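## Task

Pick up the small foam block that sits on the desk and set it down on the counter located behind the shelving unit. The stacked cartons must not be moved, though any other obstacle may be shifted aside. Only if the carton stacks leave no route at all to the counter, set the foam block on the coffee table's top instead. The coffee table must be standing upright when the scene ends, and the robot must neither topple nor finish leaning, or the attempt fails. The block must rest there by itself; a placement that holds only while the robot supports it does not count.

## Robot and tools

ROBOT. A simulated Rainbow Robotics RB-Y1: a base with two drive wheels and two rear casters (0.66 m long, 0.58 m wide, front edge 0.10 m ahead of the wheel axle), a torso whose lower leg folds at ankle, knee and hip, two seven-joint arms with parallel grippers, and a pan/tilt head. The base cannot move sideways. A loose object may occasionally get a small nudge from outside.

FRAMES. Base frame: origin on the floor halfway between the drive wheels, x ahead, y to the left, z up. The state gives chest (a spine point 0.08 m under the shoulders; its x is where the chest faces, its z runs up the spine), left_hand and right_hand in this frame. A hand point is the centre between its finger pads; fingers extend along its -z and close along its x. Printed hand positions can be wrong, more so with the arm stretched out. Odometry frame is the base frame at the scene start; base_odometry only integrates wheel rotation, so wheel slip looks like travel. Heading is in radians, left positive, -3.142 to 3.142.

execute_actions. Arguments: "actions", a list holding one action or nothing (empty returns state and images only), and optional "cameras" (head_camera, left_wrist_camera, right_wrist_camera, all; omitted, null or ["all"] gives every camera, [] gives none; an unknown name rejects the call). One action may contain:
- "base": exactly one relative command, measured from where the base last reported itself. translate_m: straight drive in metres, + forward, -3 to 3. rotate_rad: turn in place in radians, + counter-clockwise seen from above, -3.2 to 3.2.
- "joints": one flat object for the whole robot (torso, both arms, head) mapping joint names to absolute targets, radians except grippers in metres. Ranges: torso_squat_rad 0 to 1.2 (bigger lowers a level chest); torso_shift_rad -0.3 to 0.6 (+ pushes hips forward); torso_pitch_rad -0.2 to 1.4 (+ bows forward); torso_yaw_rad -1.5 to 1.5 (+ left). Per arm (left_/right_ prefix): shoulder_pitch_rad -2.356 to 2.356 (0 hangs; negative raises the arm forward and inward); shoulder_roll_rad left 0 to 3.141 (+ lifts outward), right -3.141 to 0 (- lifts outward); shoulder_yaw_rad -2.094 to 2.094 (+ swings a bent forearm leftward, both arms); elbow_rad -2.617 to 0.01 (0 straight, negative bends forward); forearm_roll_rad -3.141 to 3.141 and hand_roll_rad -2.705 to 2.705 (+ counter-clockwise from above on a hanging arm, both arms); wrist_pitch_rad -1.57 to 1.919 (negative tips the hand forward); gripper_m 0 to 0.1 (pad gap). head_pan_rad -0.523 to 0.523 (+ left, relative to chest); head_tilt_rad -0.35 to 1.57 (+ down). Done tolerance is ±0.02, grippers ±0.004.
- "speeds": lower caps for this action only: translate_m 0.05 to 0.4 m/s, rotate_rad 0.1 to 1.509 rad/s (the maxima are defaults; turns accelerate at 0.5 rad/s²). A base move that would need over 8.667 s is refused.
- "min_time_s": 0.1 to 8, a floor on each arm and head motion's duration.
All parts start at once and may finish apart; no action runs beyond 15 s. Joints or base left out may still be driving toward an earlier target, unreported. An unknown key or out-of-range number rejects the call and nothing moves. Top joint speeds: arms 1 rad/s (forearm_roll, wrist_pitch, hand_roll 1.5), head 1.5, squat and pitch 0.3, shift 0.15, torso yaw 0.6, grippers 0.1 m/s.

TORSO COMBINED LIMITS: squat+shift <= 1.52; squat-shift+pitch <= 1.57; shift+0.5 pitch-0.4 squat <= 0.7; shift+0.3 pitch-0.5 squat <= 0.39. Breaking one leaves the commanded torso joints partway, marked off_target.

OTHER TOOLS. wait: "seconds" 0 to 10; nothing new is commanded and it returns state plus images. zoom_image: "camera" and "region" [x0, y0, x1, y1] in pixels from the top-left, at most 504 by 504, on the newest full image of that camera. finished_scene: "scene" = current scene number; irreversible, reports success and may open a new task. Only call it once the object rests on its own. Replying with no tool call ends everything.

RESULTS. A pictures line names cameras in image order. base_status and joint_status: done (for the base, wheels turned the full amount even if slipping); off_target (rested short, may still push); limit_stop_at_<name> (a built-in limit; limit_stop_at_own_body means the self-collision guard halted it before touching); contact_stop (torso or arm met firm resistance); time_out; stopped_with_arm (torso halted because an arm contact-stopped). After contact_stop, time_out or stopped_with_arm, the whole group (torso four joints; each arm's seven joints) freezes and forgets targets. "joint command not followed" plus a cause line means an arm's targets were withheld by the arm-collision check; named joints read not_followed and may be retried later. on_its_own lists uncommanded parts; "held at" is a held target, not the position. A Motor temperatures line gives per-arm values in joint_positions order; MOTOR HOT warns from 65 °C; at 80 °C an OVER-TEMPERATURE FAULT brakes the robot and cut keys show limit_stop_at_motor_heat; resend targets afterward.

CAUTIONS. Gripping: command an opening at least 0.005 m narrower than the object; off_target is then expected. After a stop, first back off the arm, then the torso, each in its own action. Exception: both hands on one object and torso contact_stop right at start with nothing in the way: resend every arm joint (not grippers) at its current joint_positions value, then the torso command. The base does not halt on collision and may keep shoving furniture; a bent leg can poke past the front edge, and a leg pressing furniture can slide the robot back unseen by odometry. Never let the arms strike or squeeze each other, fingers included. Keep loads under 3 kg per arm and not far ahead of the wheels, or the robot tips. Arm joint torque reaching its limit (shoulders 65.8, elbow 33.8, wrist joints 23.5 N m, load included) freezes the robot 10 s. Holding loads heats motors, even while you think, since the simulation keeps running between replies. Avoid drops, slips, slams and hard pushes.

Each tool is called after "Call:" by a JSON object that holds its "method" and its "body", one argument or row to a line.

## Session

Call:
{"method": "execute_actions", "body": {
  "actions": []
}}

Scene clock: 0.00 s.
Motor temperatures (°C, as the motors report them): left_arm=[32 35 35 33 35 32 36] | right_arm=[34 32 32 36 39 36 43]
base_odometry: x=+0.000 y=+0.000 heading=+0.000 (m, m, rad; odometry frame)
base_status: not commanded
joint_positions: torso_squat_rad=+0.350 torso_shift_rad=+0.000 torso_pitch_rad=+0.000 torso_yaw_rad=+0.000 left_shoulder_pitch_rad=+0.039 left_shoulder_roll_rad=+0.035 left_shoulder_yaw_rad=+0.051 left_elbow_rad=-0.098 left_forearm_roll_rad=+0.006 left_wrist_pitch_rad=+0.004 left_hand_roll_rad=+0.001 left_gripper_m=+0.099 right_shoulder_pitch_rad=-0.018 right_shoulder_roll_rad=-0.030 right_shoulder_yaw_rad=-0.015 right_elbow_rad=-0.196 right_forearm_roll_rad=-0.009 right_wrist_pitch_rad=-0.005 right_hand_roll_rad=-0.038 right_gripper_m=+0.100 head_pan_rad=+0.001 head_tilt_rad=+0.401
joint_status: not commanded
chest: x=-0.2283 y=-0.0007 z=+1.2475 quat_wxyz=(+1.000, +0.000, +0.000, +0.000) (m; base frame)
left_hand: x=-0.2096 y=+0.2490 z=+0.5637 quat_wxyz=(+0.999, +0.019, -0.029, +0.035) (m; base frame)
right_hand: x=-0.1182 y=-0.2436 z=+0.5705 quat_wxyz=(+0.994, -0.012, -0.109, -0.026) (m; base frame)
pictures: head_camera, left_wrist_camera, right_wrist_camera
Images, in order (width x height): head_camera 896x504, left_wrist_camera 644x364, right_wrist_camera 644x364.

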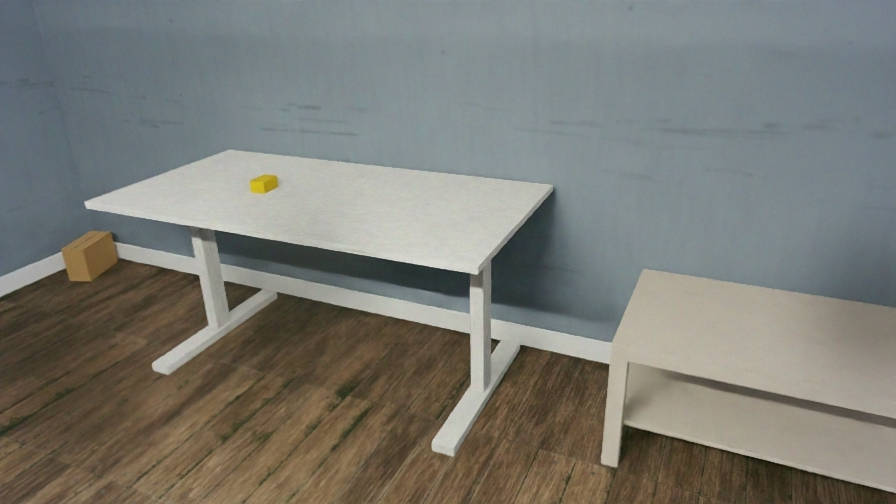

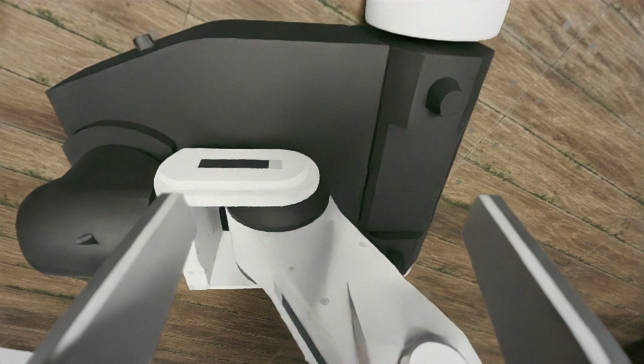

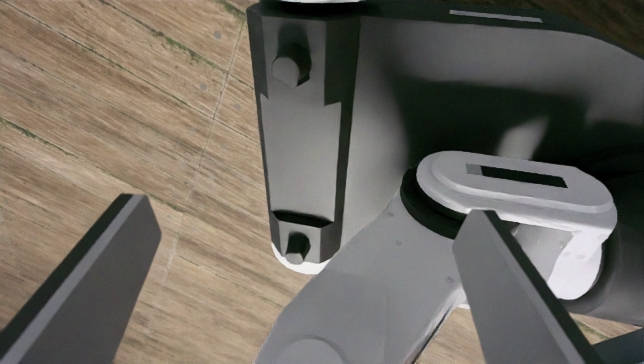

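Look at the shelving side first.

Call:
{"method": "execute_actions", "body": {
  "actions": [
    {"base":{"rotate_rad":1.7}}
  ],
  "cameras": ["head_camera"]
}}

Call:
{"method": "execute_actions", "body": {
  "actions": [
    {"base":{"rotate_rad":1.4}}
  ],
  "cameras": ["head_camera"]
}}

Call:
{"method": "execute_actions", "body": {
  "actions": [
    {"base":{"rotate_rad":1.3}}
  ],
  "cameras": ["head_camera"]
}}

Scene clock: 4.13 s.
Motor temperatures (°C, as the motors report them): left_arm=[32 35 35 33 35 32 36] | right_arm=[34 32 32 36 39 36 43]
base_odometry: x=+0.000 y=+0.000 heading=+1.699 (m, m, rad; odometry frame)
base_status: done
joint_positions: torso_squat_rad=+0.350 torso_shift_rad=+0.000 torso_pitch_rad=+0.000 torso_yaw_rad=+0.000 left_shoulder_pitch_rad=+0.039 left_shoulder_roll_rad=+0.035 left_shoulder_yaw_rad=+0.051 left_elbow_rad=-0.098 left_forearm_roll_rad=+0.006 left_wrist_pitch_rad=+0.004 left_hand_roll_rad=+0.001 left_gripper_m=+0.099 right_shoulder_pitch_rad=-0.018 right_shoulder_roll_rad=-0.030 right_shoulder_yaw_rad=-0.015 right_elbow_rad=-0.196 right_forearm_roll_rad=-0.009 right_wrist_pitch_rad=-0.005 right_hand_roll_rad=-0.038 right_gripper_m=+0.100 head_pan_rad=+0.001 head_tilt_rad=+0.401
joint_status: not commanded
chest: x=-0.2283 y=-0.0007 z=+1.2475 quat_wxyz=(+1.000, +0.000, +0.000, +0.000) (m; base frame)
left_hand: x=-0.2096 y=+0.2490 z=+0.5637 quat_wxyz=(+0.999, +0.019, -0.029, +0.035) (m; base frame)
right_hand: x=-0.1182 y=-0.2436 z=+0.5705 quat_wxyz=(+0.994, -0.012, -0.110, -0.026) (m; base frame)
pictures: head_camera
Images, in order (width x height): head_camera 896x504.

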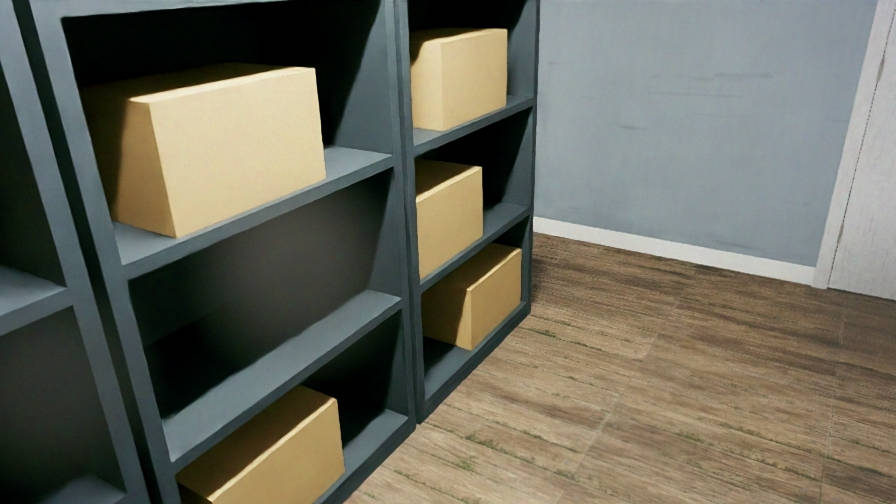

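Scene clock: 7.80 s.
Motor temperatures (°C, as the motors report them): left_arm=[32 35 35 33 35 32 36] | right_arm=[34 32 32 36 39 36 43]
base_odometry: x=+0.000 y=+0.000 heading=+3.099 (m, m, rad; odometry frame)
base_status: done
joint_positions: torso_squat_rad=+0.350 torso_shift_rad=+0.000 torso_pitch_rad=+0.000 torso_yaw_rad=+0.000 left_shoulder_pitch_rad=+0.039 left_shoulder_roll_rad=+0.035 left_shoulder_yaw_rad=+0.051 left_elbow_rad=-0.098 left_forearm_roll_rad=+0.006 left_wrist_pitch_rad=+0.004 left_hand_roll_rad=+0.001 left_gripper_m=+0.099 right_shoulder_pitch_rad=-0.018 right_shoulder_roll_rad=-0.030 right_shoulder_yaw_rad=-0.015 right_elbow_rad=-0.196 right_forearm_roll_rad=-0.009 right_wrist_pitch_rad=-0.005 right_hand_roll_rad=-0.038 right_gripper_m=+0.100 head_pan_rad=+0.001 head_tilt_rad=+0.401
joint_status: not commanded
chest: x=-0.2283 y=-0.0007 z=+1.2475 quat_wxyz=(+1.000, +0.000, +0.000, +0.000) (m; base frame)
left_hand: x=-0.2096 y=+0.2490 z=+0.5637 quat_wxyz=(+0.999, +0.019, -0.029, +0.035) (m; base frame)
right_hand: x=-0.1182 y=-0.2436 z=+0.5705 quat_wxyz=(+0.994, -0.012, -0.110, -0.026) (m; base frame)
pictures: head_camera
Images, in order (width x height): head_camera 896x504.

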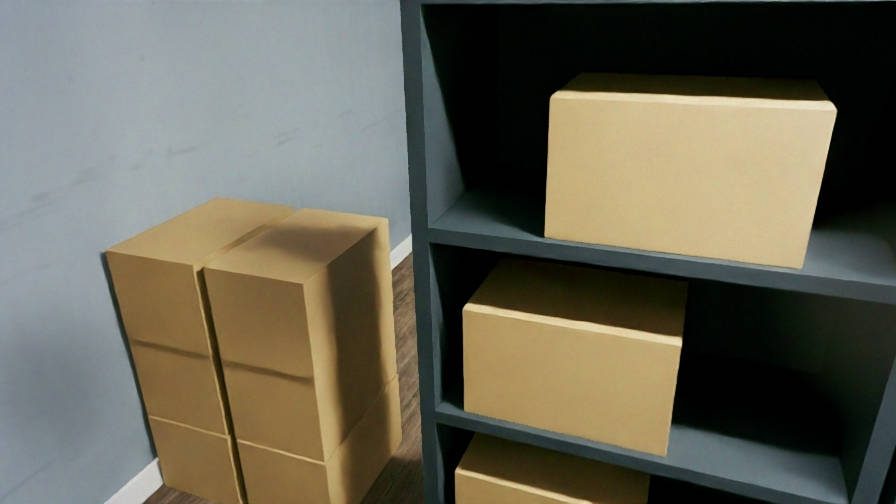

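Scene clock: 11.33 s.
Motor temperatures (°C, as the motors report them): left_arm=[32 35 35 33 35 32 36] | right_arm=[34 32 32 36 39 36 43]
base_odometry: x=+0.000 y=+0.000 heading=-1.885 (m, m, rad; odometry frame)
base_status: done
joint_positions: torso_squat_rad=+0.350 torso_shift_rad=+0.000 torso_pitch_rad=+0.000 torso_yaw_rad=+0.000 left_shoulder_pitch_rad=+0.039 left_shoulder_roll_rad=+0.035 left_shoulder_yaw_rad=+0.051 left_elbow_rad=-0.098 left_forearm_roll_rad=+0.006 left_wrist_pitch_rad=+0.004 left_hand_roll_rad=+0.001 left_gripper_m=+0.099 right_shoulder_pitch_rad=-0.018 right_shoulder_roll_rad=-0.030 right_shoulder_yaw_rad=-0.015 right_elbow_rad=-0.196 right_forearm_roll_rad=-0.009 right_wrist_pitch_rad=-0.005 right_hand_roll_rad=-0.038 right_gripper_m=+0.100 head_pan_rad=+0.001 head_tilt_rad=+0.401
joint_status: not commanded
chest: x=-0.2283 y=-0.0007 z=+1.2475 quat_wxyz=(+1.000, +0.000, +0.000, +0.000) (m; base frame)
left_hand: x=-0.2096 y=+0.2490 z=+0.5637 quat_wxyz=(+0.999, +0.019, -0.029, +0.035) (m; base frame)
right_hand: x=-0.1182 y=-0.2436 z=+0.5705 quat_wxyz=(+0.994, -0.012, -0.110, -0.026) (m; base frame)
pictures: head_camera
Images, in order (width x height): head_camera 896x504.

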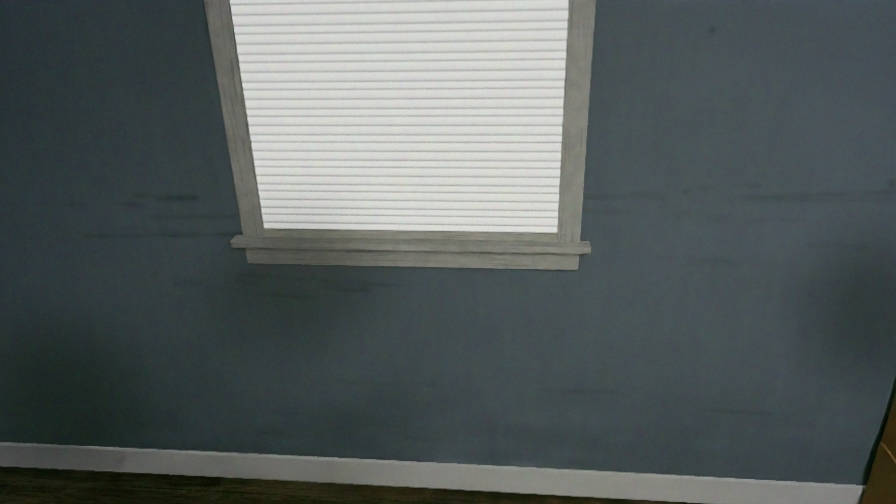

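Call:
{"method": "execute_actions", "body": {
  "actions": [
    {"base":{"rotate_rad":3.075}}
  ],
  "cameras": []
}}

Call:
{"method": "execute_actions", "body": {
  "actions": [
    {"base":{"translate_m":1.6}}
  ],
  "cameras": ["head_camera"]
}}

Call:
{"method": "execute_actions", "body": {
  "actions": [
    {"base":{"rotate_rad":-1.57},"joints":{"right_shoulder_pitch_rad":-0.8,"right_shoulder_roll_rad":-0.1,"right_shoulder_yaw_rad":-0.2,"right_elbow_rad":-0.8,"right_wrist_pitch_rad":-0.1,"right_hand_roll_rad":1.62,"head_tilt_rad":0.5}}
  ],
  "cameras": ["head_camera"]
}}

Scene clock: 16.97 s.
Motor temperatures (°C, as the motors report them): left_arm=[32 35 35 33 35 32 36] | right_arm=[34 32 32 36 39 36 43]
base_odometry: x=+0.000 y=+0.000 heading=+1.189 (m, m, rad; odometry frame)
base_status: done
joint_positions: torso_squat_rad=+0.350 torso_shift_rad=+0.000 torso_pitch_rad=+0.000 torso_yaw_rad=+0.000 left_shoulder_pitch_rad=+0.039 left_shoulder_roll_rad=+0.035 left_shoulder_yaw_rad=+0.051 left_elbow_rad=-0.098 left_forearm_roll_rad=+0.006 left_wrist_pitch_rad=+0.004 left_hand_roll_rad=+0.001 left_gripper_m=+0.099 right_shoulder_pitch_rad=-0.018 right_shoulder_roll_rad=-0.030 right_shoulder_yaw_rad=-0.015 right_elbow_rad=-0.196 right_forearm_roll_rad=-0.009 right_wrist_pitch_rad=-0.005 right_hand_roll_rad=-0.038 right_gripper_m=+0.100 head_pan_rad=+0.001 head_tilt_rad=+0.401
joint_status: not commanded
chest: x=-0.2284 y=-0.0007 z=+1.2475 quat_wxyz=(+1.000, +0.000, +0.000, +0.000) (m; base frame)
left_hand: x=-0.2096 y=+0.2490 z=+0.5637 quat_wxyz=(+0.999, +0.019, -0.029, +0.035) (m; base frame)
right_hand: x=-0.1182 y=-0.2436 z=+0.5705 quat_wxyz=(+0.994, -0.012, -0.110, -0.026) (m; base frame)
pictures: none
No camera images: the call's "cameras" was empty. Leave "cameras" out to get every camera's image.

Scene clock: 22.50 s.
Motor temperatures (°C, as the motors report them): left_arm=[32 35 35 33 35 32 36] | right_arm=[34 32 32 36 39 36 43]
base_odometry: x=+0.595 y=+1.485 heading=+1.190 (m, m, rad; odometry frame)
base_status: done
joint_positions: torso_squat_rad=+0.350 torso_shift_rad=+0.000 torso_pitch_rad=+0.000 torso_yaw_rad=+0.000 left_shoulder_pitch_rad=+0.038 left_shoulder_roll_rad=+0.035 left_shoulder_yaw_rad=+0.051 left_elbow_rad=-0.098 left_forearm_roll_rad=+0.006 left_wrist_pitch_rad=+0.004 left_hand_roll_rad=+0.001 left_gripper_m=+0.099 right_shoulder_pitch_rad=-0.018 right_shoulder_roll_rad=-0.030 right_shoulder_yaw_rad=-0.015 right_elbow_rad=-0.196 right_forearm_roll_rad=-0.009 right_wrist_pitch_rad=-0.005 right_hand_roll_rad=-0.038 right_gripper_m=+0.100 head_pan_rad=+0.001 head_tilt_rad=+0.401
joint_status: not commanded
chest: x=-0.2283 y=-0.0007 z=+1.2475 quat_wxyz=(+1.000, +0.000, +0.000, +0.000) (m; base frame)
left_hand: x=-0.2096 y=+0.2490 z=+0.5637 quat_wxyz=(+0.999, +0.019, -0.029, +0.035) (m; base frame)
right_hand: x=-0.1182 y=-0.2436 z=+0.5705 quat_wxyz=(+0.994, -0.012, -0.109, -0.026) (m; base frame)
pictures: head_camera
Images, in order (width x height): head_camera 896x504.

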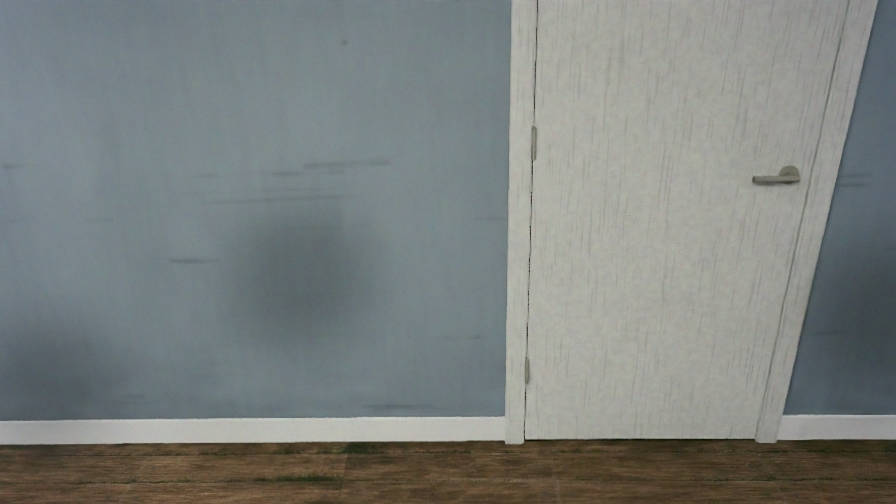

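Scene clock: 26.37 s.
Motor temperatures (°C, as the motors report them): left_arm=[32 35 35 33 35 32 36] | right_arm=[34 32 32 36 39 36 43]
base_odometry: x=+0.595 y=+1.485 heading=-0.379 (m, m, rad; odometry frame)
base_status: done
joint_positions: torso_squat_rad=+0.350 torso_shift_rad=+0.000 torso_pitch_rad=+0.000 torso_yaw_rad=+0.000 left_shoulder_pitch_rad=+0.039 left_shoulder_roll_rad=+0.035 left_shoulder_yaw_rad=+0.051 left_elbow_rad=-0.098 left_forearm_roll_rad=+0.006 left_wrist_pitch_rad=+0.004 left_hand_roll_rad=+0.001 left_gripper_m=+0.099 right_shoulder_pitch_rad=-0.801 right_shoulder_roll_rad=-0.100 right_shoulder_yaw_rad=-0.200 right_elbow_rad=-0.800 right_forearm_roll_rad=-0.009 right_wrist_pitch_rad=-0.100 right_hand_roll_rad=+1.620 right_gripper_m=+0.100 head_pan_rad=+0.001 head_tilt_rad=+0.500
joint_status: all done
chest: x=-0.2284 y=-0.0007 z=+1.2475 quat_wxyz=(+1.000, +0.000, +0.000, +0.000) (m; base frame)
left_hand: x=-0.2097 y=+0.2490 z=+0.5637 quat_wxyz=(+0.999, +0.019, -0.029, +0.035) (m; base frame)
right_hand: x=+0.4711 y=-0.2021 z=+1.1421 quat_wxyz=(+0.448, -0.533, -0.515, +0.500) (m; base frame)
pictures: head_camera
Images, in order (width x height): head_camera 896x504.

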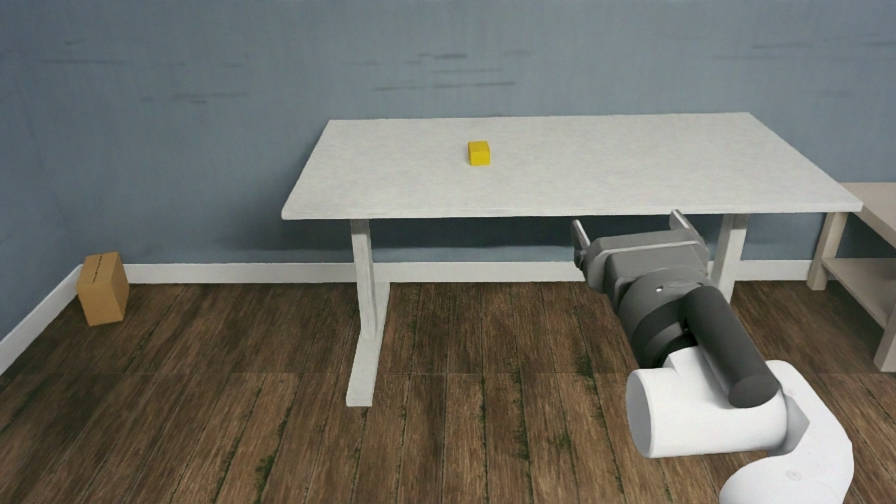

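Call:
{"method": "execute_actions", "body": {
  "actions": [
    {"base":{"rotate_rad":-0.1}}
  ],
  "cameras": []
}}

Call:
{"method": "execute_actions", "body": {
  "actions": [
    {"base":{"translate_m":0.95},"joints":{"torso_pitch_rad":0.2,"torso_yaw_rad":0.25,"torso_squat_rad":0.3,"right_shoulder_yaw_rad":-0.5,"right_elbow_rad":-0.7,"head_tilt_rad":0.5}}
  ]
}}

Scene clock: 27.77 s.
Motor temperatures (°C, as the motors report them): left_arm=[32 35 35 33 35 32 36] | right_arm=[34 32 32 36 39 36 43]
base_odometry: x=+0.594 y=+1.485 heading=-0.478 (m, m, rad; odometry frame)
base_status: done
joint_positions: torso_squat_rad=+0.350 torso_shift_rad=+0.000 torso_pitch_rad=+0.000 torso_yaw_rad=+0.000 left_shoulder_pitch_rad=+0.039 left_shoulder_roll_rad=+0.035 left_shoulder_yaw_rad=+0.051 left_elbow_rad=-0.098 left_forearm_roll_rad=+0.006 left_wrist_pitch_rad=+0.004 left_hand_roll_rad=+0.001 left_gripper_m=+0.099 right_shoulder_pitch_rad=-0.800 right_shoulder_roll_rad=-0.100 right_shoulder_yaw_rad=-0.200 right_elbow_rad=-0.800 right_forearm_roll_rad=-0.009 right_wrist_pitch_rad=-0.100 right_hand_roll_rad=+1.620 right_gripper_m=+0.100 head_pan_rad=+0.001 head_tilt_rad=+0.500
joint_status: not commanded
chest: x=-0.2284 y=-0.0007 z=+1.2475 quat_wxyz=(+1.000, +0.000, +0.000, +0.000) (m; base frame)
left_hand: x=-0.2096 y=+0.2490 z=+0.5637 quat_wxyz=(+0.999, +0.019, -0.029, +0.035) (m; base frame)
right_hand: x=+0.4711 y=-0.2021 z=+1.1421 quat_wxyz=(+0.448, -0.533, -0.515, +0.500) (m; base frame)
pictures: none
No camera images: the call's "cameras" was empty. Leave "cameras" out to get every camera's image.

Scene clock: 31.47 s.
Motor temperatures (°C, as the motors report them): left_arm=[32 35 35 33 35 32 36] | right_arm=[34 32 32 36 39 36 43]
base_odometry: x=+1.438 y=+1.048 heading=-0.479 (m, m, rad; odometry frame)
base_status: done
joint_positions: torso_squat_rad=+0.300 torso_shift_rad=+0.000 torso_pitch_rad=+0.200 torso_yaw_rad=+0.250 left_shoulder_pitch_rad=+0.039 left_shoulder_roll_rad=+0.035 left_shoulder_yaw_rad=+0.051 left_elbow_rad=-0.098 left_forearm_roll_rad=+0.006 left_wrist_pitch_rad=+0.004 left_hand_roll_rad=+0.001 left_gripper_m=+0.099 right_shoulder_pitch_rad=-0.800 right_shoulder_roll_rad=-0.100 right_shoulder_yaw_rad=-0.500 right_elbow_rad=-0.700 right_forearm_roll_rad=-0.009 right_wrist_pitch_rad=-0.100 right_hand_roll_rad=+1.620 right_gripper_m=+0.100 head_pan_rad=+0.001 head_tilt_rad=+0.500
joint_status: all done
chest: x=-0.1668 y=-0.0007 z=+1.2525 quat_wxyz=(+0.987, +0.013, +0.099, +0.124) (m; base frame)
left_hand: x=-0.3455 y=+0.2458 z=+0.5910 quat_wxyz=(+0.984, +0.039, +0.072, +0.156) (m; base frame)
right_hand: x=+0.5288 y=-0.1245 z=+0.9467 quat_wxyz=(+0.572, -0.391, -0.489, +0.529) (m; base frame)
pictures: head_camera, left_wrist_camera, right_wrist_camera
Images, in order (width x height): head_camera 896x504, left_wrist_camera 644x364, right_wrist_camera 644x364.

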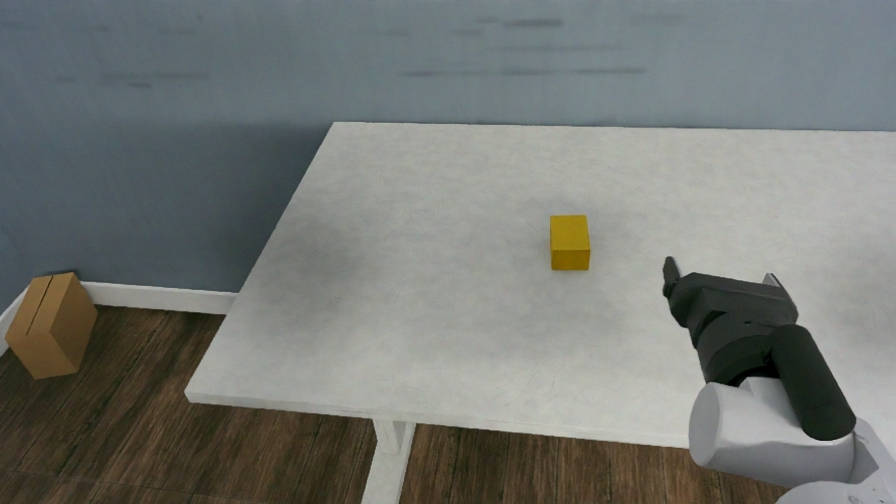

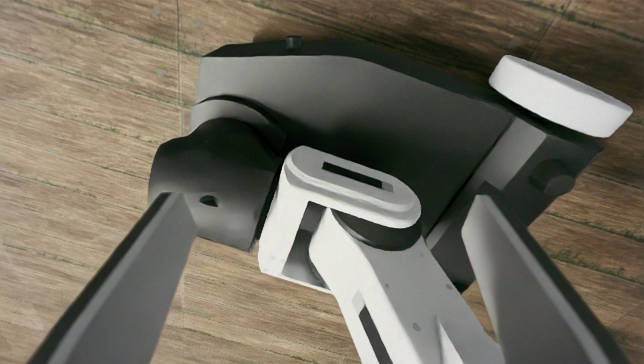

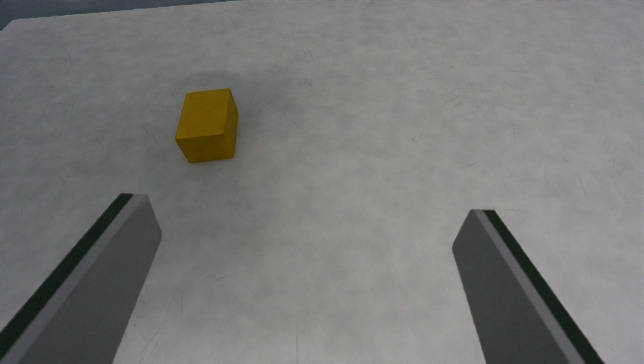

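Call:
{"method": "execute_actions", "body": {
  "actions": [
    {"base":{"translate_m":0.18},"joints":{"torso_pitch_rad":0.3,"torso_yaw_rad":0.4,"right_shoulder_roll_rad":-0.02,"right_shoulder_yaw_rad":-0.7,"right_hand_roll_rad":1.8}}
  ],
  "cameras": ["head_camera","right_wrist_camera"]
}}

Scene clock: 33.30 s.
Motor temperatures (°C, as the motors report them): left_arm=[32 35 35 33 35 32 36] | right_arm=[34 32 32 36 39 36 43]
base_odometry: x=+1.597 y=+0.965 heading=-0.480 (m, m, rad; odometry frame)
base_status: done
joint_positions: torso_squat_rad=+0.300 torso_shift_rad=+0.000 torso_pitch_rad=+0.300 torso_yaw_rad=+0.400 left_shoulder_pitch_rad=+0.039 left_shoulder_roll_rad=+0.035 left_shoulder_yaw_rad=+0.051 left_elbow_rad=-0.098 left_forearm_roll_rad=+0.006 left_wrist_pitch_rad=+0.004 left_hand_roll_rad=+0.001 left_gripper_m=+0.099 right_shoulder_pitch_rad=-0.800 right_shoulder_roll_rad=-0.020 right_shoulder_yaw_rad=-0.700 right_elbow_rad=-0.700 right_forearm_roll_rad=-0.009 right_wrist_pitch_rad=-0.100 right_hand_roll_rad=+1.800 right_gripper_m=+0.100 head_pan_rad=+0.001 head_tilt_rad=+0.500
joint_status: all done
chest: x=-0.1367 y=-0.0007 z=+1.2448 quat_wxyz=(+0.969, +0.030, +0.146, +0.197) (m; base frame)
left_hand: x=-0.4154 y=+0.2365 z=+0.6153 quat_wxyz=(+0.965, +0.059, +0.121, +0.226) (m; base frame)
right_hand: x=+0.5148 y=-0.0291 z=+0.8364 quat_wxyz=(+0.596, -0.325, -0.455, +0.577) (m; base frame)
pictures: head_camera, right_wrist_camera
Images, in order (width x height): head_camera 896x504, right_wrist_camera 644x364.

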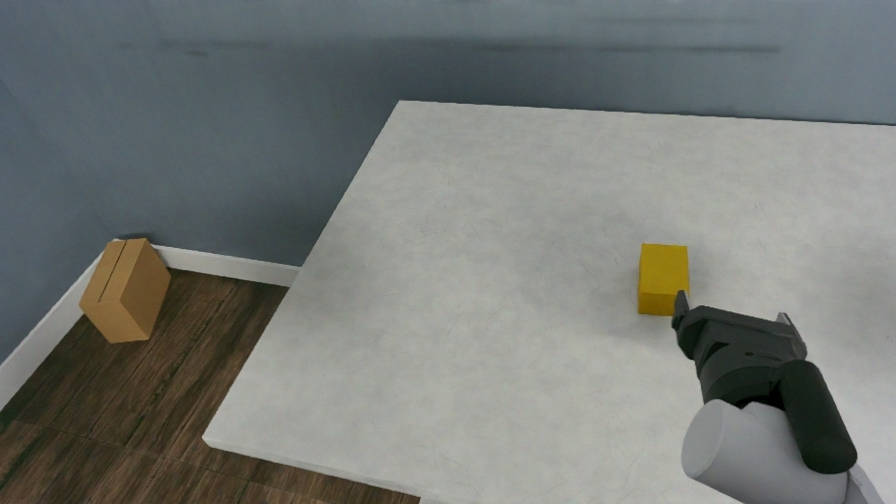

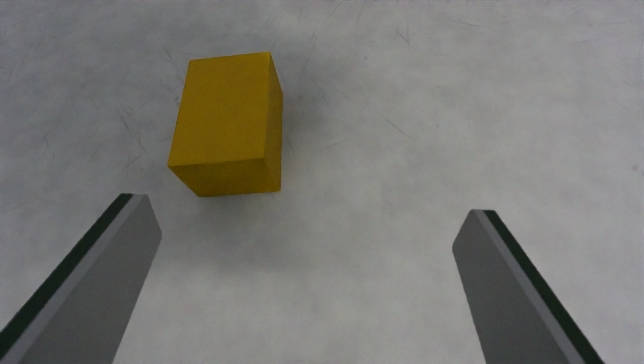

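Call:
{"method": "execute_actions", "body": {
  "actions": [
    {"joints":{"torso_yaw_rad":0.49}}
  ],
  "cameras": ["right_wrist_camera"]
}}

Call:
{"method": "execute_actions", "body": {
  "actions": [
    {"base":{"translate_m":0.04},"joints":{"torso_squat_rad":0.42},"speeds":{"translate_m":0.05}}
  ],
  "cameras": ["right_wrist_camera"]
}}

Scene clock: 34.30 s.
Motor temperatures (°C, as the motors report them): left_arm=[32 35 35 33 35 32 36] | right_arm=[34 32 32 36 39 36 43]
base_odometry: x=+1.597 y=+0.965 heading=-0.480 (m, m, rad; odometry frame)
base_status: not commanded
joint_positions: torso_squat_rad=+0.300 torso_shift_rad=+0.000 torso_pitch_rad=+0.300 torso_yaw_rad=+0.490 left_shoulder_pitch_rad=+0.039 left_shoulder_roll_rad=+0.035 left_shoulder_yaw_rad=+0.051 left_elbow_rad=-0.098 left_forearm_roll_rad=+0.006 left_wrist_pitch_rad=+0.004 left_hand_roll_rad=+0.001 left_gripper_m=+0.099 right_shoulder_pitch_rad=-0.800 right_shoulder_roll_rad=-0.020 right_shoulder_yaw_rad=-0.700 right_elbow_rad=-0.700 right_forearm_roll_rad=-0.009 right_wrist_pitch_rad=-0.100 right_hand_roll_rad=+1.800 right_gripper_m=+0.100 head_pan_rad=+0.001 head_tilt_rad=+0.500
joint_status: all done
chest: x=-0.1368 y=-0.0007 z=+1.2448 quat_wxyz=(+0.959, +0.037, +0.145, +0.240) (m; base frame)
left_hand: x=-0.4354 y=+0.2283 z=+0.6214 quat_wxyz=(+0.953, +0.067, +0.120, +0.269) (m; base frame)
right_hand: x=+0.5143 y=+0.0378 z=+0.8365 quat_wxyz=(+0.575, -0.297, -0.476, +0.595) (m; base frame)
pictures: right_wrist_camera
Images, in order (width x height): right_wrist_camera 644x364.

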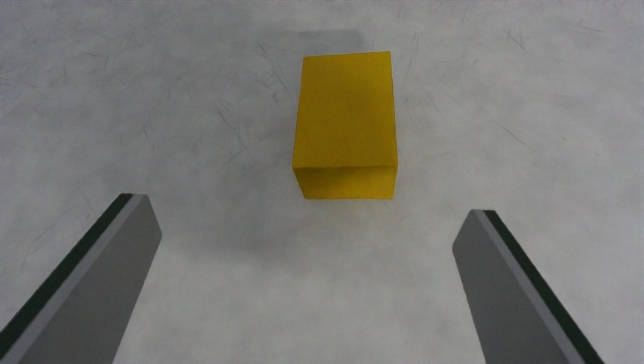

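Scene clock: 35.77 s.
Motor temperatures (°C, as the motors report them): left_arm=[32 35 35 33 35 32 36] | right_arm=[34 32 32 36 39 36 43]
base_odometry: x=+1.633 y=+0.946 heading=-0.480 (m, m, rad; odometry frame)
base_status: done
joint_positions: torso_squat_rad=+0.420 torso_shift_rad=+0.000 torso_pitch_rad=+0.300 torso_yaw_rad=+0.490 left_shoulder_pitch_rad=+0.039 left_shoulder_roll_rad=+0.035 left_shoulder_yaw_rad=+0.051 left_elbow_rad=-0.098 left_forearm_roll_rad=+0.006 left_wrist_pitch_rad=+0.004 left_hand_roll_rad=+0.001 left_gripper_m=+0.099 right_shoulder_pitch_rad=-0.800 right_shoulder_roll_rad=-0.020 right_shoulder_yaw_rad=-0.700 right_elbow_rad=-0.700 right_forearm_roll_rad=-0.009 right_wrist_pitch_rad=-0.100 right_hand_roll_rad=+1.800 right_gripper_m=+0.100 head_pan_rad=+0.001 head_tilt_rad=+0.500
joint_status: all done
chest: x=-0.1368 y=-0.0007 z=+1.2153 quat_wxyz=(+0.959, +0.037, +0.145, +0.240) (m; base frame)
left_hand: x=-0.4354 y=+0.2283 z=+0.5919 quat_wxyz=(+0.953, +0.067, +0.120, +0.269) (m; base frame)
right_hand: x=+0.5144 y=+0.0378 z=+0.8070 quat_wxyz=(+0.575, -0.297, -0.476, +0.595) (m; base frame)
pictures: right_wrist_camera
Images, in order (width x height): right_wrist_camera 644x364.

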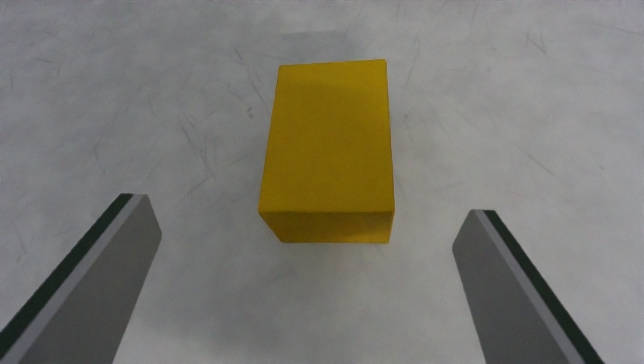

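Call:
{"method": "execute_actions", "body": {
  "actions": [
    {"base":{"translate_m":0.08},"joints":{"torso_squat_rad":0.52},"speeds":{"translate_m":0.06}}
  ],
  "cameras": ["right_wrist_camera","head_camera"]
}}

Scene clock: 37.87 s.
Motor temperatures (°C, as the motors report them): left_arm=[32 35 35 33 35 32 36] | right_arm=[34 32 32 36 39 36 43]
base_odometry: x=+1.704 y=+0.909 heading=-0.481 (m, m, rad; odometry frame)
base_status: done
joint_positions: torso_squat_rad=+0.520 torso_shift_rad=+0.000 torso_pitch_rad=+0.300 torso_yaw_rad=+0.490 left_shoulder_pitch_rad=+0.039 left_shoulder_roll_rad=+0.035 left_shoulder_yaw_rad=+0.051 left_elbow_rad=-0.098 left_forearm_roll_rad=+0.006 left_wrist_pitch_rad=+0.004 left_hand_roll_rad=+0.001 left_gripper_m=+0.099 right_shoulder_pitch_rad=-0.800 right_shoulder_roll_rad=-0.020 right_shoulder_yaw_rad=-0.700 right_elbow_rad=-0.700 right_forearm_roll_rad=-0.009 right_wrist_pitch_rad=-0.100 right_hand_roll_rad=+1.800 right_gripper_m=+0.100 head_pan_rad=+0.001 head_tilt_rad=+0.500
joint_status: all done
chest: x=-0.1368 y=-0.0007 z=+1.1836 quat_wxyz=(+0.959, +0.037, +0.145, +0.240) (m; base frame)
left_hand: x=-0.4354 y=+0.2284 z=+0.5602 quat_wxyz=(+0.953, +0.067, +0.120, +0.269) (m; base frame)
right_hand: x=+0.5144 y=+0.0378 z=+0.7753 quat_wxyz=(+0.575, -0.297, -0.476, +0.595) (m; base frame)
pictures: head_camera, right_wrist_camera
Images, in order (width x height): head_camera 896x504, right_wrist_camera 644x364.

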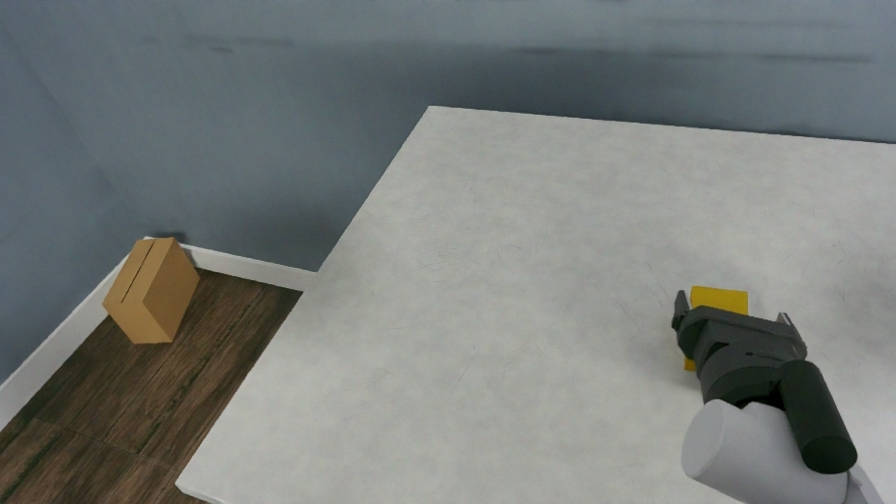

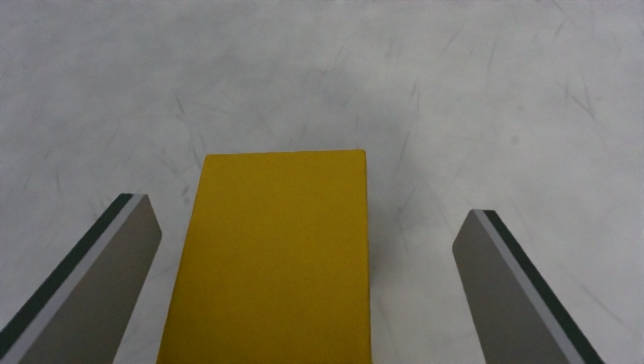

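Call:
{"method": "execute_actions", "body": {
  "actions": [
    {"joints":{"right_gripper_m":0.035}}
  ],
  "cameras": ["right_wrist_camera"]
}}

Call:
{"method": "execute_actions", "body": {
  "actions": [
    {"joints":{"torso_squat_rad":0.25}}
  ],
  "cameras": ["right_wrist_camera"]
}}

Scene clock: 39.10 s.
Motor temperatures (°C, as the motors report them): left_arm=[32 35 35 33 35 32 36] | right_arm=[34 32 32 36 39 36 43]
base_odometry: x=+1.704 y=+0.909 heading=-0.481 (m, m, rad; odometry frame)
base_status: not commanded
joint_positions: torso_squat_rad=+0.520 torso_shift_rad=+0.000 torso_pitch_rad=+0.300 torso_yaw_rad=+0.490 left_shoulder_pitch_rad=+0.039 left_shoulder_roll_rad=+0.035 left_shoulder_yaw_rad=+0.051 left_elbow_rad=-0.098 left_forearm_roll_rad=+0.006 left_wrist_pitch_rad=+0.004 left_hand_roll_rad=+0.001 left_gripper_m=+0.099 right_shoulder_pitch_rad=-0.800 right_shoulder_roll_rad=-0.020 right_shoulder_yaw_rad=-0.700 right_elbow_rad=-0.700 right_forearm_roll_rad=-0.009 right_wrist_pitch_rad=-0.100 right_hand_roll_rad=+1.800 right_gripper_m=+0.057 head_pan_rad=+0.001 head_tilt_rad=+0.500
joint_status: right_gripper_m off_target (ended at +0.057, target +0.035)
chest: x=-0.1368 y=-0.0007 z=+1.1836 quat_wxyz=(+0.959, +0.037, +0.145, +0.240) (m; base frame)
left_hand: x=-0.4354 y=+0.2284 z=+0.5602 quat_wxyz=(+0.953, +0.067, +0.120, +0.269) (m; base frame)
right_hand: x=+0.5144 y=+0.0378 z=+0.7753 quat_wxyz=(+0.575, -0.297, -0.476, +0.595) (m; base frame)
pictures: right_wrist_camera
Images, in order (width x height): right_wrist_camera 644x364.

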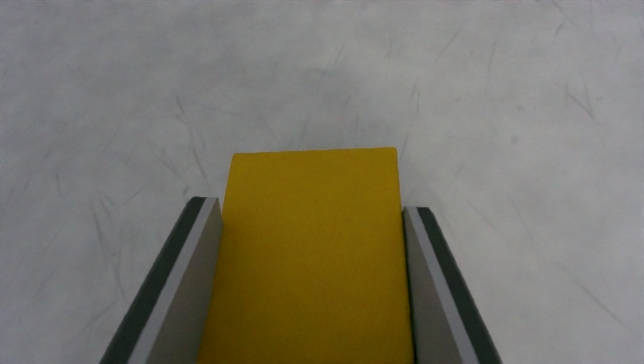

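Scene clock: 40.80 s.
Motor temperatures (°C, as the motors report them): left_arm=[32 35 35 33 35 32 36] | right_arm=[34 32 32 36 39 36 43]
base_odometry: x=+1.704 y=+0.909 heading=-0.481 (m, m, rad; odometry frame)
base_status: not commanded
joint_positions: torso_squat_rad=+0.250 torso_shift_rad=+0.000 torso_pitch_rad=+0.300 torso_yaw_rad=+0.490 left_shoulder_pitch_rad=+0.039 left_shoulder_roll_rad=+0.035 left_shoulder_yaw_rad=+0.051 left_elbow_rad=-0.098 left_forearm_roll_rad=+0.006 left_wrist_pitch_rad=+0.004 left_hand_roll_rad=+0.001 left_gripper_m=+0.099 right_shoulder_pitch_rad=-0.800 right_shoulder_roll_rad=-0.020 right_shoulder_yaw_rad=-0.700 right_elbow_rad=-0.700 right_forearm_roll_rad=-0.009 right_wrist_pitch_rad=-0.100 right_hand_roll_rad=+1.800 right_gripper_m=+0.057 head_pan_rad=+0.001 head_tilt_rad=+0.500
joint_status: all done
chest: x=-0.1368 y=-0.0007 z=+1.2543 quat_wxyz=(+0.959, +0.037, +0.145, +0.240) (m; base frame)
left_hand: x=-0.4354 y=+0.2283 z=+0.6309 quat_wxyz=(+0.953, +0.067, +0.120, +0.269) (m; base frame)
right_hand: x=+0.5144 y=+0.0378 z=+0.8460 quat_wxyz=(+0.575, -0.297, -0.476, +0.595) (m; base frame)
pictures: right_wrist_camera
Images, in order (width x height): right_wrist_camera 644x364.

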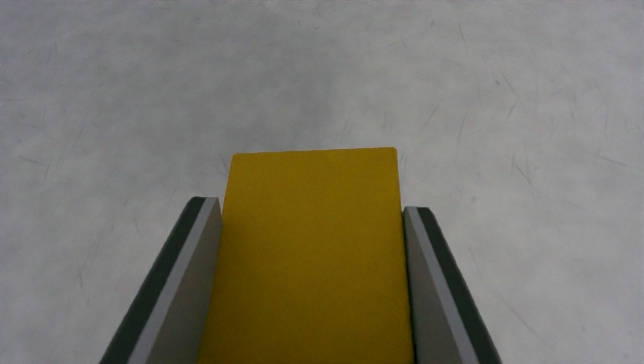

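Call:
{"method": "execute_actions", "body": {
  "actions": [
    {"base":{"translate_m":-1.2},"joints":{"torso_yaw_rad":0,"torso_pitch_rad":0}}
  ],
  "cameras": []
}}

Call:
{"method": "execute_actions", "body": {
  "actions": [
    {"base":{"rotate_rad":1.67},"joints":{"right_shoulder_pitch_rad":-0.3,"right_elbow_rad":-1.6,"right_shoulder_yaw_rad":0.2}}
  ],
  "cameras": []
}}

Call:
{"method": "execute_actions", "body": {
  "actions": [
    {"base":{"translate_m":1.05}}
  ],
  "cameras": []
}}

Call:
{"method": "execute_actions", "body": {
  "actions": [
    {"base":{"rotate_rad":1.571},"joints":{"head_tilt_rad":0.7}}
  ],
  "cameras": ["head_camera"]
}}

Scene clock: 45.73 s.
Motor temperatures (°C, as the motors report them): left_arm=[32 35 35 33 35 32 36] | right_arm=[34 32 32 36 39 36 43]
base_odometry: x=+0.640 y=+1.465 heading=-0.483 (m, m, rad; odometry frame)
base_status: done
joint_positions: torso_squat_rad=+0.250 torso_shift_rad=+0.000 torso_pitch_rad=+0.000 torso_yaw_rad=+0.000 left_shoulder_pitch_rad=+0.039 left_shoulder_roll_rad=+0.035 left_shoulder_yaw_rad=+0.051 left_elbow_rad=-0.098 left_forearm_roll_rad=+0.006 left_wrist_pitch_rad=+0.004 left_hand_roll_rad=+0.001 left_gripper_m=+0.099 right_shoulder_pitch_rad=-0.800 right_shoulder_roll_rad=-0.020 right_shoulder_yaw_rad=-0.700 right_elbow_rad=-0.700 right_forearm_roll_rad=-0.009 right_wrist_pitch_rad=-0.100 right_hand_roll_rad=+1.800 right_gripper_m=+0.057 head_pan_rad=+0.001 head_tilt_rad=+0.500
joint_status: all done
chest: x=-0.2283 y=-0.0007 z=+1.2682 quat_wxyz=(+1.000, +0.000, +0.000, +0.000) (m; base frame)
left_hand: x=-0.2097 y=+0.2490 z=+0.5844 quat_wxyz=(+0.999, +0.019, -0.029, +0.035) (m; base frame)
right_hand: x=+0.4450 y=-0.3166 z=+1.0704 quat_wxyz=(+0.614, -0.507, -0.447, +0.407) (m; base frame)
pictures: none
No camera images: the call's "cameras" was empty. Leave "cameras" out to get every camera's image.

Scene clock: 49.77 s.
Motor temperatures (°C, as the motors report them): left_arm=[32 35 35 33 35 32 36] | right_arm=[34 32 32 36 39 36 43]
base_odometry: x=+0.640 y=+1.465 heading=+1.187 (m, m, rad; odometry frame)
base_status: done
joint_positions: torso_squat_rad=+0.250 torso_shift_rad=+0.000 torso_pitch_rad=+0.000 torso_yaw_rad=+0.000 left_shoulder_pitch_rad=+0.039 left_shoulder_roll_rad=+0.035 left_shoulder_yaw_rad=+0.051 left_elbow_rad=-0.098 left_forearm_roll_rad=+0.006 left_wrist_pitch_rad=+0.004 left_hand_roll_rad=+0.001 left_gripper_m=+0.099 right_shoulder_pitch_rad=-0.300 right_shoulder_roll_rad=-0.020 right_shoulder_yaw_rad=+0.200 right_elbow_rad=-1.600 right_forearm_roll_rad=-0.009 right_wrist_pitch_rad=-0.100 right_hand_roll_rad=+1.800 right_gripper_m=+0.057 head_pan_rad=+0.001 head_tilt_rad=+0.500
joint_status: all done
chest: x=-0.2283 y=-0.0008 z=+1.2682 quat_wxyz=(+1.000, +0.000, +0.000, +0.000) (m; base frame)
left_hand: x=-0.2096 y=+0.2490 z=+0.5844 quat_wxyz=(+0.999, +0.020, -0.029, +0.035) (m; base frame)
right_hand: x=+0.3211 y=-0.0692 z=+1.2265 quat_wxyz=(+0.249, -0.586, -0.592, +0.494) (m; base frame)
pictures: none
No camera images: the call's "cameras" was empty. Leave "cameras" out to get every camera's image.

Scene clock: 53.93 s.
Motor temperatures (°C, as the motors report them): left_arm=[32 35 35 33 35 32 36] | right_arm=[34 32 32 36 39 36 43]
base_odometry: x=+1.033 y=+2.439 heading=+1.188 (m, m, rad; odometry frame)
base_status: done
joint_positions: torso_squat_rad=+0.250 torso_shift_rad=+0.000 torso_pitch_rad=+0.000 torso_yaw_rad=+0.000 left_shoulder_pitch_rad=+0.038 left_shoulder_roll_rad=+0.035 left_shoulder_yaw_rad=+0.051 left_elbow_rad=-0.098 left_forearm_roll_rad=+0.006 left_wrist_pitch_rad=+0.004 left_hand_roll_rad=+0.001 left_gripper_m=+0.099 right_shoulder_pitch_rad=-0.300 right_shoulder_roll_rad=-0.020 right_shoulder_yaw_rad=+0.200 right_elbow_rad=-1.600 right_forearm_roll_rad=-0.009 right_wrist_pitch_rad=-0.100 right_hand_roll_rad=+1.800 right_gripper_m=+0.057 head_pan_rad=+0.001 head_tilt_rad=+0.500
joint_status: not commanded
chest: x=-0.2282 y=-0.0008 z=+1.2682 quat_wxyz=(+1.000, +0.000, +0.000, +0.000) (m; base frame)
left_hand: x=-0.2096 y=+0.2490 z=+0.5844 quat_wxyz=(+0.999, +0.020, -0.029, +0.035) (m; base frame)
right_hand: x=+0.3211 y=-0.0693 z=+1.2264 quat_wxyz=(+0.249, -0.586, -0.592, +0.494) (m; base frame)
pictures: none
No camera images: the call's "cameras" was empty. Leave "cameras" out to get every camera's image.

Scene clock: 57.80 s.
Motor temperatures (°C, as the motors report them): left_arm=[32 35 35 33 35 32 36] | right_arm=[34 32 32 36 39 36 43]
base_odometry: x=+1.033 y=+2.439 heading=+2.758 (m, m, rad; odometry frame)
base_status: done
joint_positions: torso_squat_rad=+0.250 torso_shift_rad=+0.000 torso_pitch_rad=+0.000 torso_yaw_rad=+0.000 left_shoulder_pitch_rad=+0.038 left_shoulder_roll_rad=+0.035 left_shoulder_yaw_rad=+0.051 left_elbow_rad=-0.098 left_forearm_roll_rad=+0.006 left_wrist_pitch_rad=+0.004 left_hand_roll_rad=+0.001 left_gripper_m=+0.099 right_shoulder_pitch_rad=-0.300 right_shoulder_roll_rad=-0.020 right_shoulder_yaw_rad=+0.200 right_elbow_rad=-1.600 right_forearm_roll_rad=-0.009 right_wrist_pitch_rad=-0.100 right_hand_roll_rad=+1.800 right_gripper_m=+0.057 head_pan_rad=+0.001 head_tilt_rad=+0.700
joint_status: all done
chest: x=-0.2282 y=-0.0008 z=+1.2682 quat_wxyz=(+1.000, +0.000, +0.000, +0.000) (m; base frame)
left_hand: x=-0.2096 y=+0.2490 z=+0.5844 quat_wxyz=(+0.999, +0.020, -0.029, +0.035) (m; base frame)
right_hand: x=+0.3211 y=-0.0693 z=+1.2264 quat_wxyz=(+0.249, -0.586, -0.592, +0.494) (m; base frame)
pictures: head_camera
Images, in order (width x height): head_camera 896x504.

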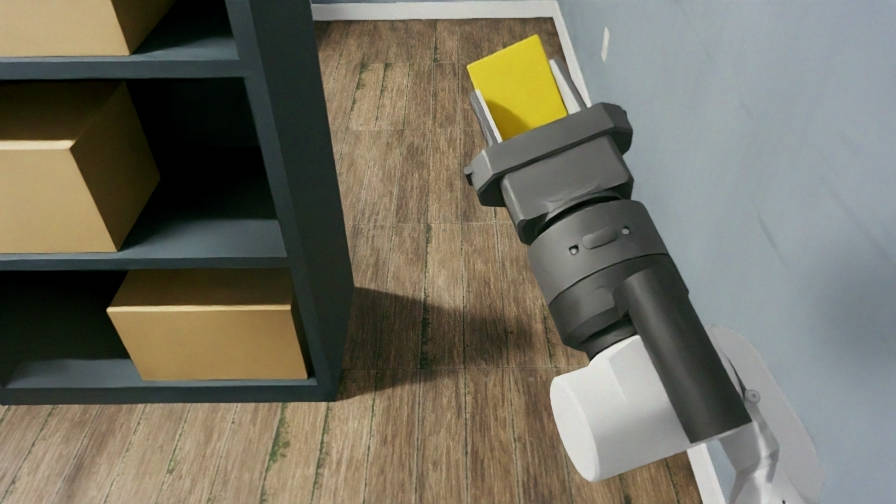

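Call:
{"method": "execute_actions", "body": {
  "actions": [
    {"base":{"rotate_rad":-0.25}}
  ],
  "cameras": []
}}

Call:
{"method": "execute_actions", "body": {
  "actions": [
    {"base":{"translate_m":0.6}}
  ],
  "cameras": []
}}

Call:
{"method": "execute_actions", "body": {
  "actions": [
    {"base":{"rotate_rad":0.28}}
  ],
  "cameras": ["head_camera"]
}}

Scene clock: 59.73 s.
Motor temperatures (°C, as the motors report them): left_arm=[32 35 35 33 35 32 36] | right_arm=[34 32 32 36 39 36 43]
base_odometry: x=+1.033 y=+2.439 heading=+2.509 (m, m, rad; odometry frame)
base_status: done
joint_positions: torso_squat_rad=+0.250 torso_shift_rad=+0.000 torso_pitch_rad=+0.000 torso_yaw_rad=+0.000 left_shoulder_pitch_rad=+0.038 left_shoulder_roll_rad=+0.035 left_shoulder_yaw_rad=+0.051 left_elbow_rad=-0.098 left_forearm_roll_rad=+0.006 left_wrist_pitch_rad=+0.004 left_hand_roll_rad=+0.001 left_gripper_m=+0.099 right_shoulder_pitch_rad=-0.300 right_shoulder_roll_rad=-0.020 right_shoulder_yaw_rad=+0.200 right_elbow_rad=-1.600 right_forearm_roll_rad=-0.009 right_wrist_pitch_rad=-0.100 right_hand_roll_rad=+1.800 right_gripper_m=+0.057 head_pan_rad=+0.001 head_tilt_rad=+0.700
joint_status: not commanded
chest: x=-0.2282 y=-0.0007 z=+1.2682 quat_wxyz=(+1.000, +0.000, +0.000, +0.000) (m; base frame)
left_hand: x=-0.2096 y=+0.2490 z=+0.5844 quat_wxyz=(+0.999, +0.019, -0.029, +0.035) (m; base frame)
right_hand: x=+0.3211 y=-0.0692 z=+1.2264 quat_wxyz=(+0.249, -0.586, -0.592, +0.494) (m; base frame)
pictures: none
No camera images: the call's "cameras" was empty. Leave "cameras" out to get every camera's image.

Scene clock: 62.73 s.
Motor temperatures (°C, as the motors report them): left_arm=[32 35 35 33 35 32 36] | right_arm=[34 32 32 36 39 36 43]
base_odometry: x=+0.549 y=+2.793 heading=+2.511 (m, m, rad; odometry frame)
base_status: done
joint_positions: torso_squat_rad=+0.250 torso_shift_rad=+0.000 torso_pitch_rad=+0.000 torso_yaw_rad=+0.000 left_shoulder_pitch_rad=+0.038 left_shoulder_roll_rad=+0.035 left_shoulder_yaw_rad=+0.051 left_elbow_rad=-0.098 left_forearm_roll_rad=+0.006 left_wrist_pitch_rad=+0.004 left_hand_roll_rad=+0.001 left_gripper_m=+0.099 right_shoulder_pitch_rad=-0.300 right_shoulder_roll_rad=-0.020 right_shoulder_yaw_rad=+0.200 right_elbow_rad=-1.600 right_forearm_roll_rad=-0.009 right_wrist_pitch_rad=-0.100 right_hand_roll_rad=+1.800 right_gripper_m=+0.057 head_pan_rad=+0.001 head_tilt_rad=+0.700
joint_status: not commanded
chest: x=-0.2282 y=-0.0007 z=+1.2682 quat_wxyz=(+1.000, +0.000, +0.000, +0.000) (m; base frame)
left_hand: x=-0.2096 y=+0.2490 z=+0.5844 quat_wxyz=(+0.999, +0.019, -0.029, +0.035) (m; base frame)
right_hand: x=+0.3211 y=-0.0692 z=+1.2264 quat_wxyz=(+0.249, -0.586, -0.592, +0.494) (m; base frame)
pictures: none
No camera images: the call's "cameras" was empty. Leave "cameras" out to get every camera's image.

Scene clock: 64.50 s.
Motor temperatures (°C, as the motors report them): left_arm=[32 35 35 33 35 32 36] | right_arm=[34 32 32 36 39 36 43]
base_odometry: x=+0.549 y=+2.793 heading=+2.790 (m, m, rad; odometry frame)
base_status: done
joint_positions: torso_squat_rad=+0.250 torso_shift_rad=+0.000 torso_pitch_rad=+0.000 torso_yaw_rad=+0.000 left_shoulder_pitch_rad=+0.038 left_shoulder_roll_rad=+0.035 left_shoulder_yaw_rad=+0.051 left_elbow_rad=-0.098 left_forearm_roll_rad=+0.006 left_wrist_pitch_rad=+0.004 left_hand_roll_rad=+0.001 left_gripper_m=+0.099 right_shoulder_pitch_rad=-0.300 right_shoulder_roll_rad=-0.020 right_shoulder_yaw_rad=+0.200 right_elbow_rad=-1.600 right_forearm_roll_rad=-0.009 right_wrist_pitch_rad=-0.100 right_hand_roll_rad=+1.800 right_gripper_m=+0.057 head_pan_rad=+0.001 head_tilt_rad=+0.700
joint_status: not commanded
chest: x=-0.2282 y=-0.0008 z=+1.2682 quat_wxyz=(+1.000, +0.000, +0.000, +0.000) (m; base frame)
left_hand: x=-0.2096 y=+0.2490 z=+0.5844 quat_wxyz=(+0.999, +0.020, -0.029, +0.035) (m; base frame)
right_hand: x=+0.3211 y=-0.0693 z=+1.2264 quat_wxyz=(+0.249, -0.586, -0.592, +0.494) (m; base frame)
pictures: head_camera
Images, in order (width x height): head_camera 896x504.

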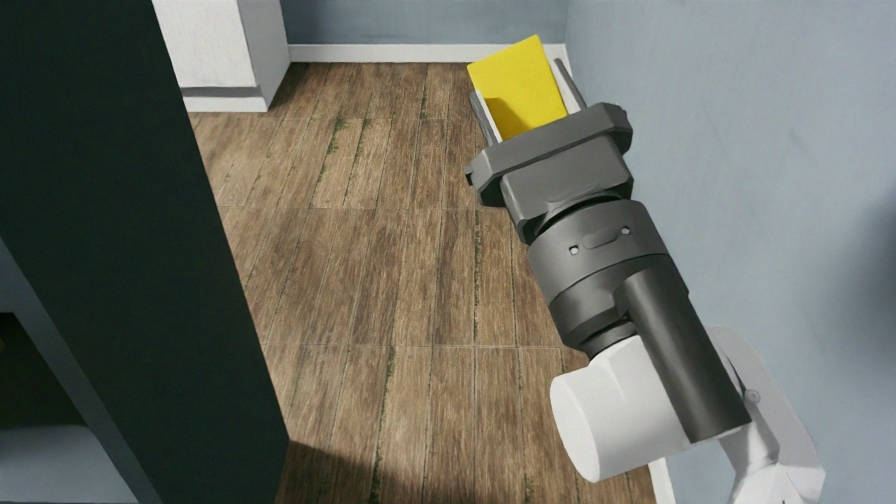

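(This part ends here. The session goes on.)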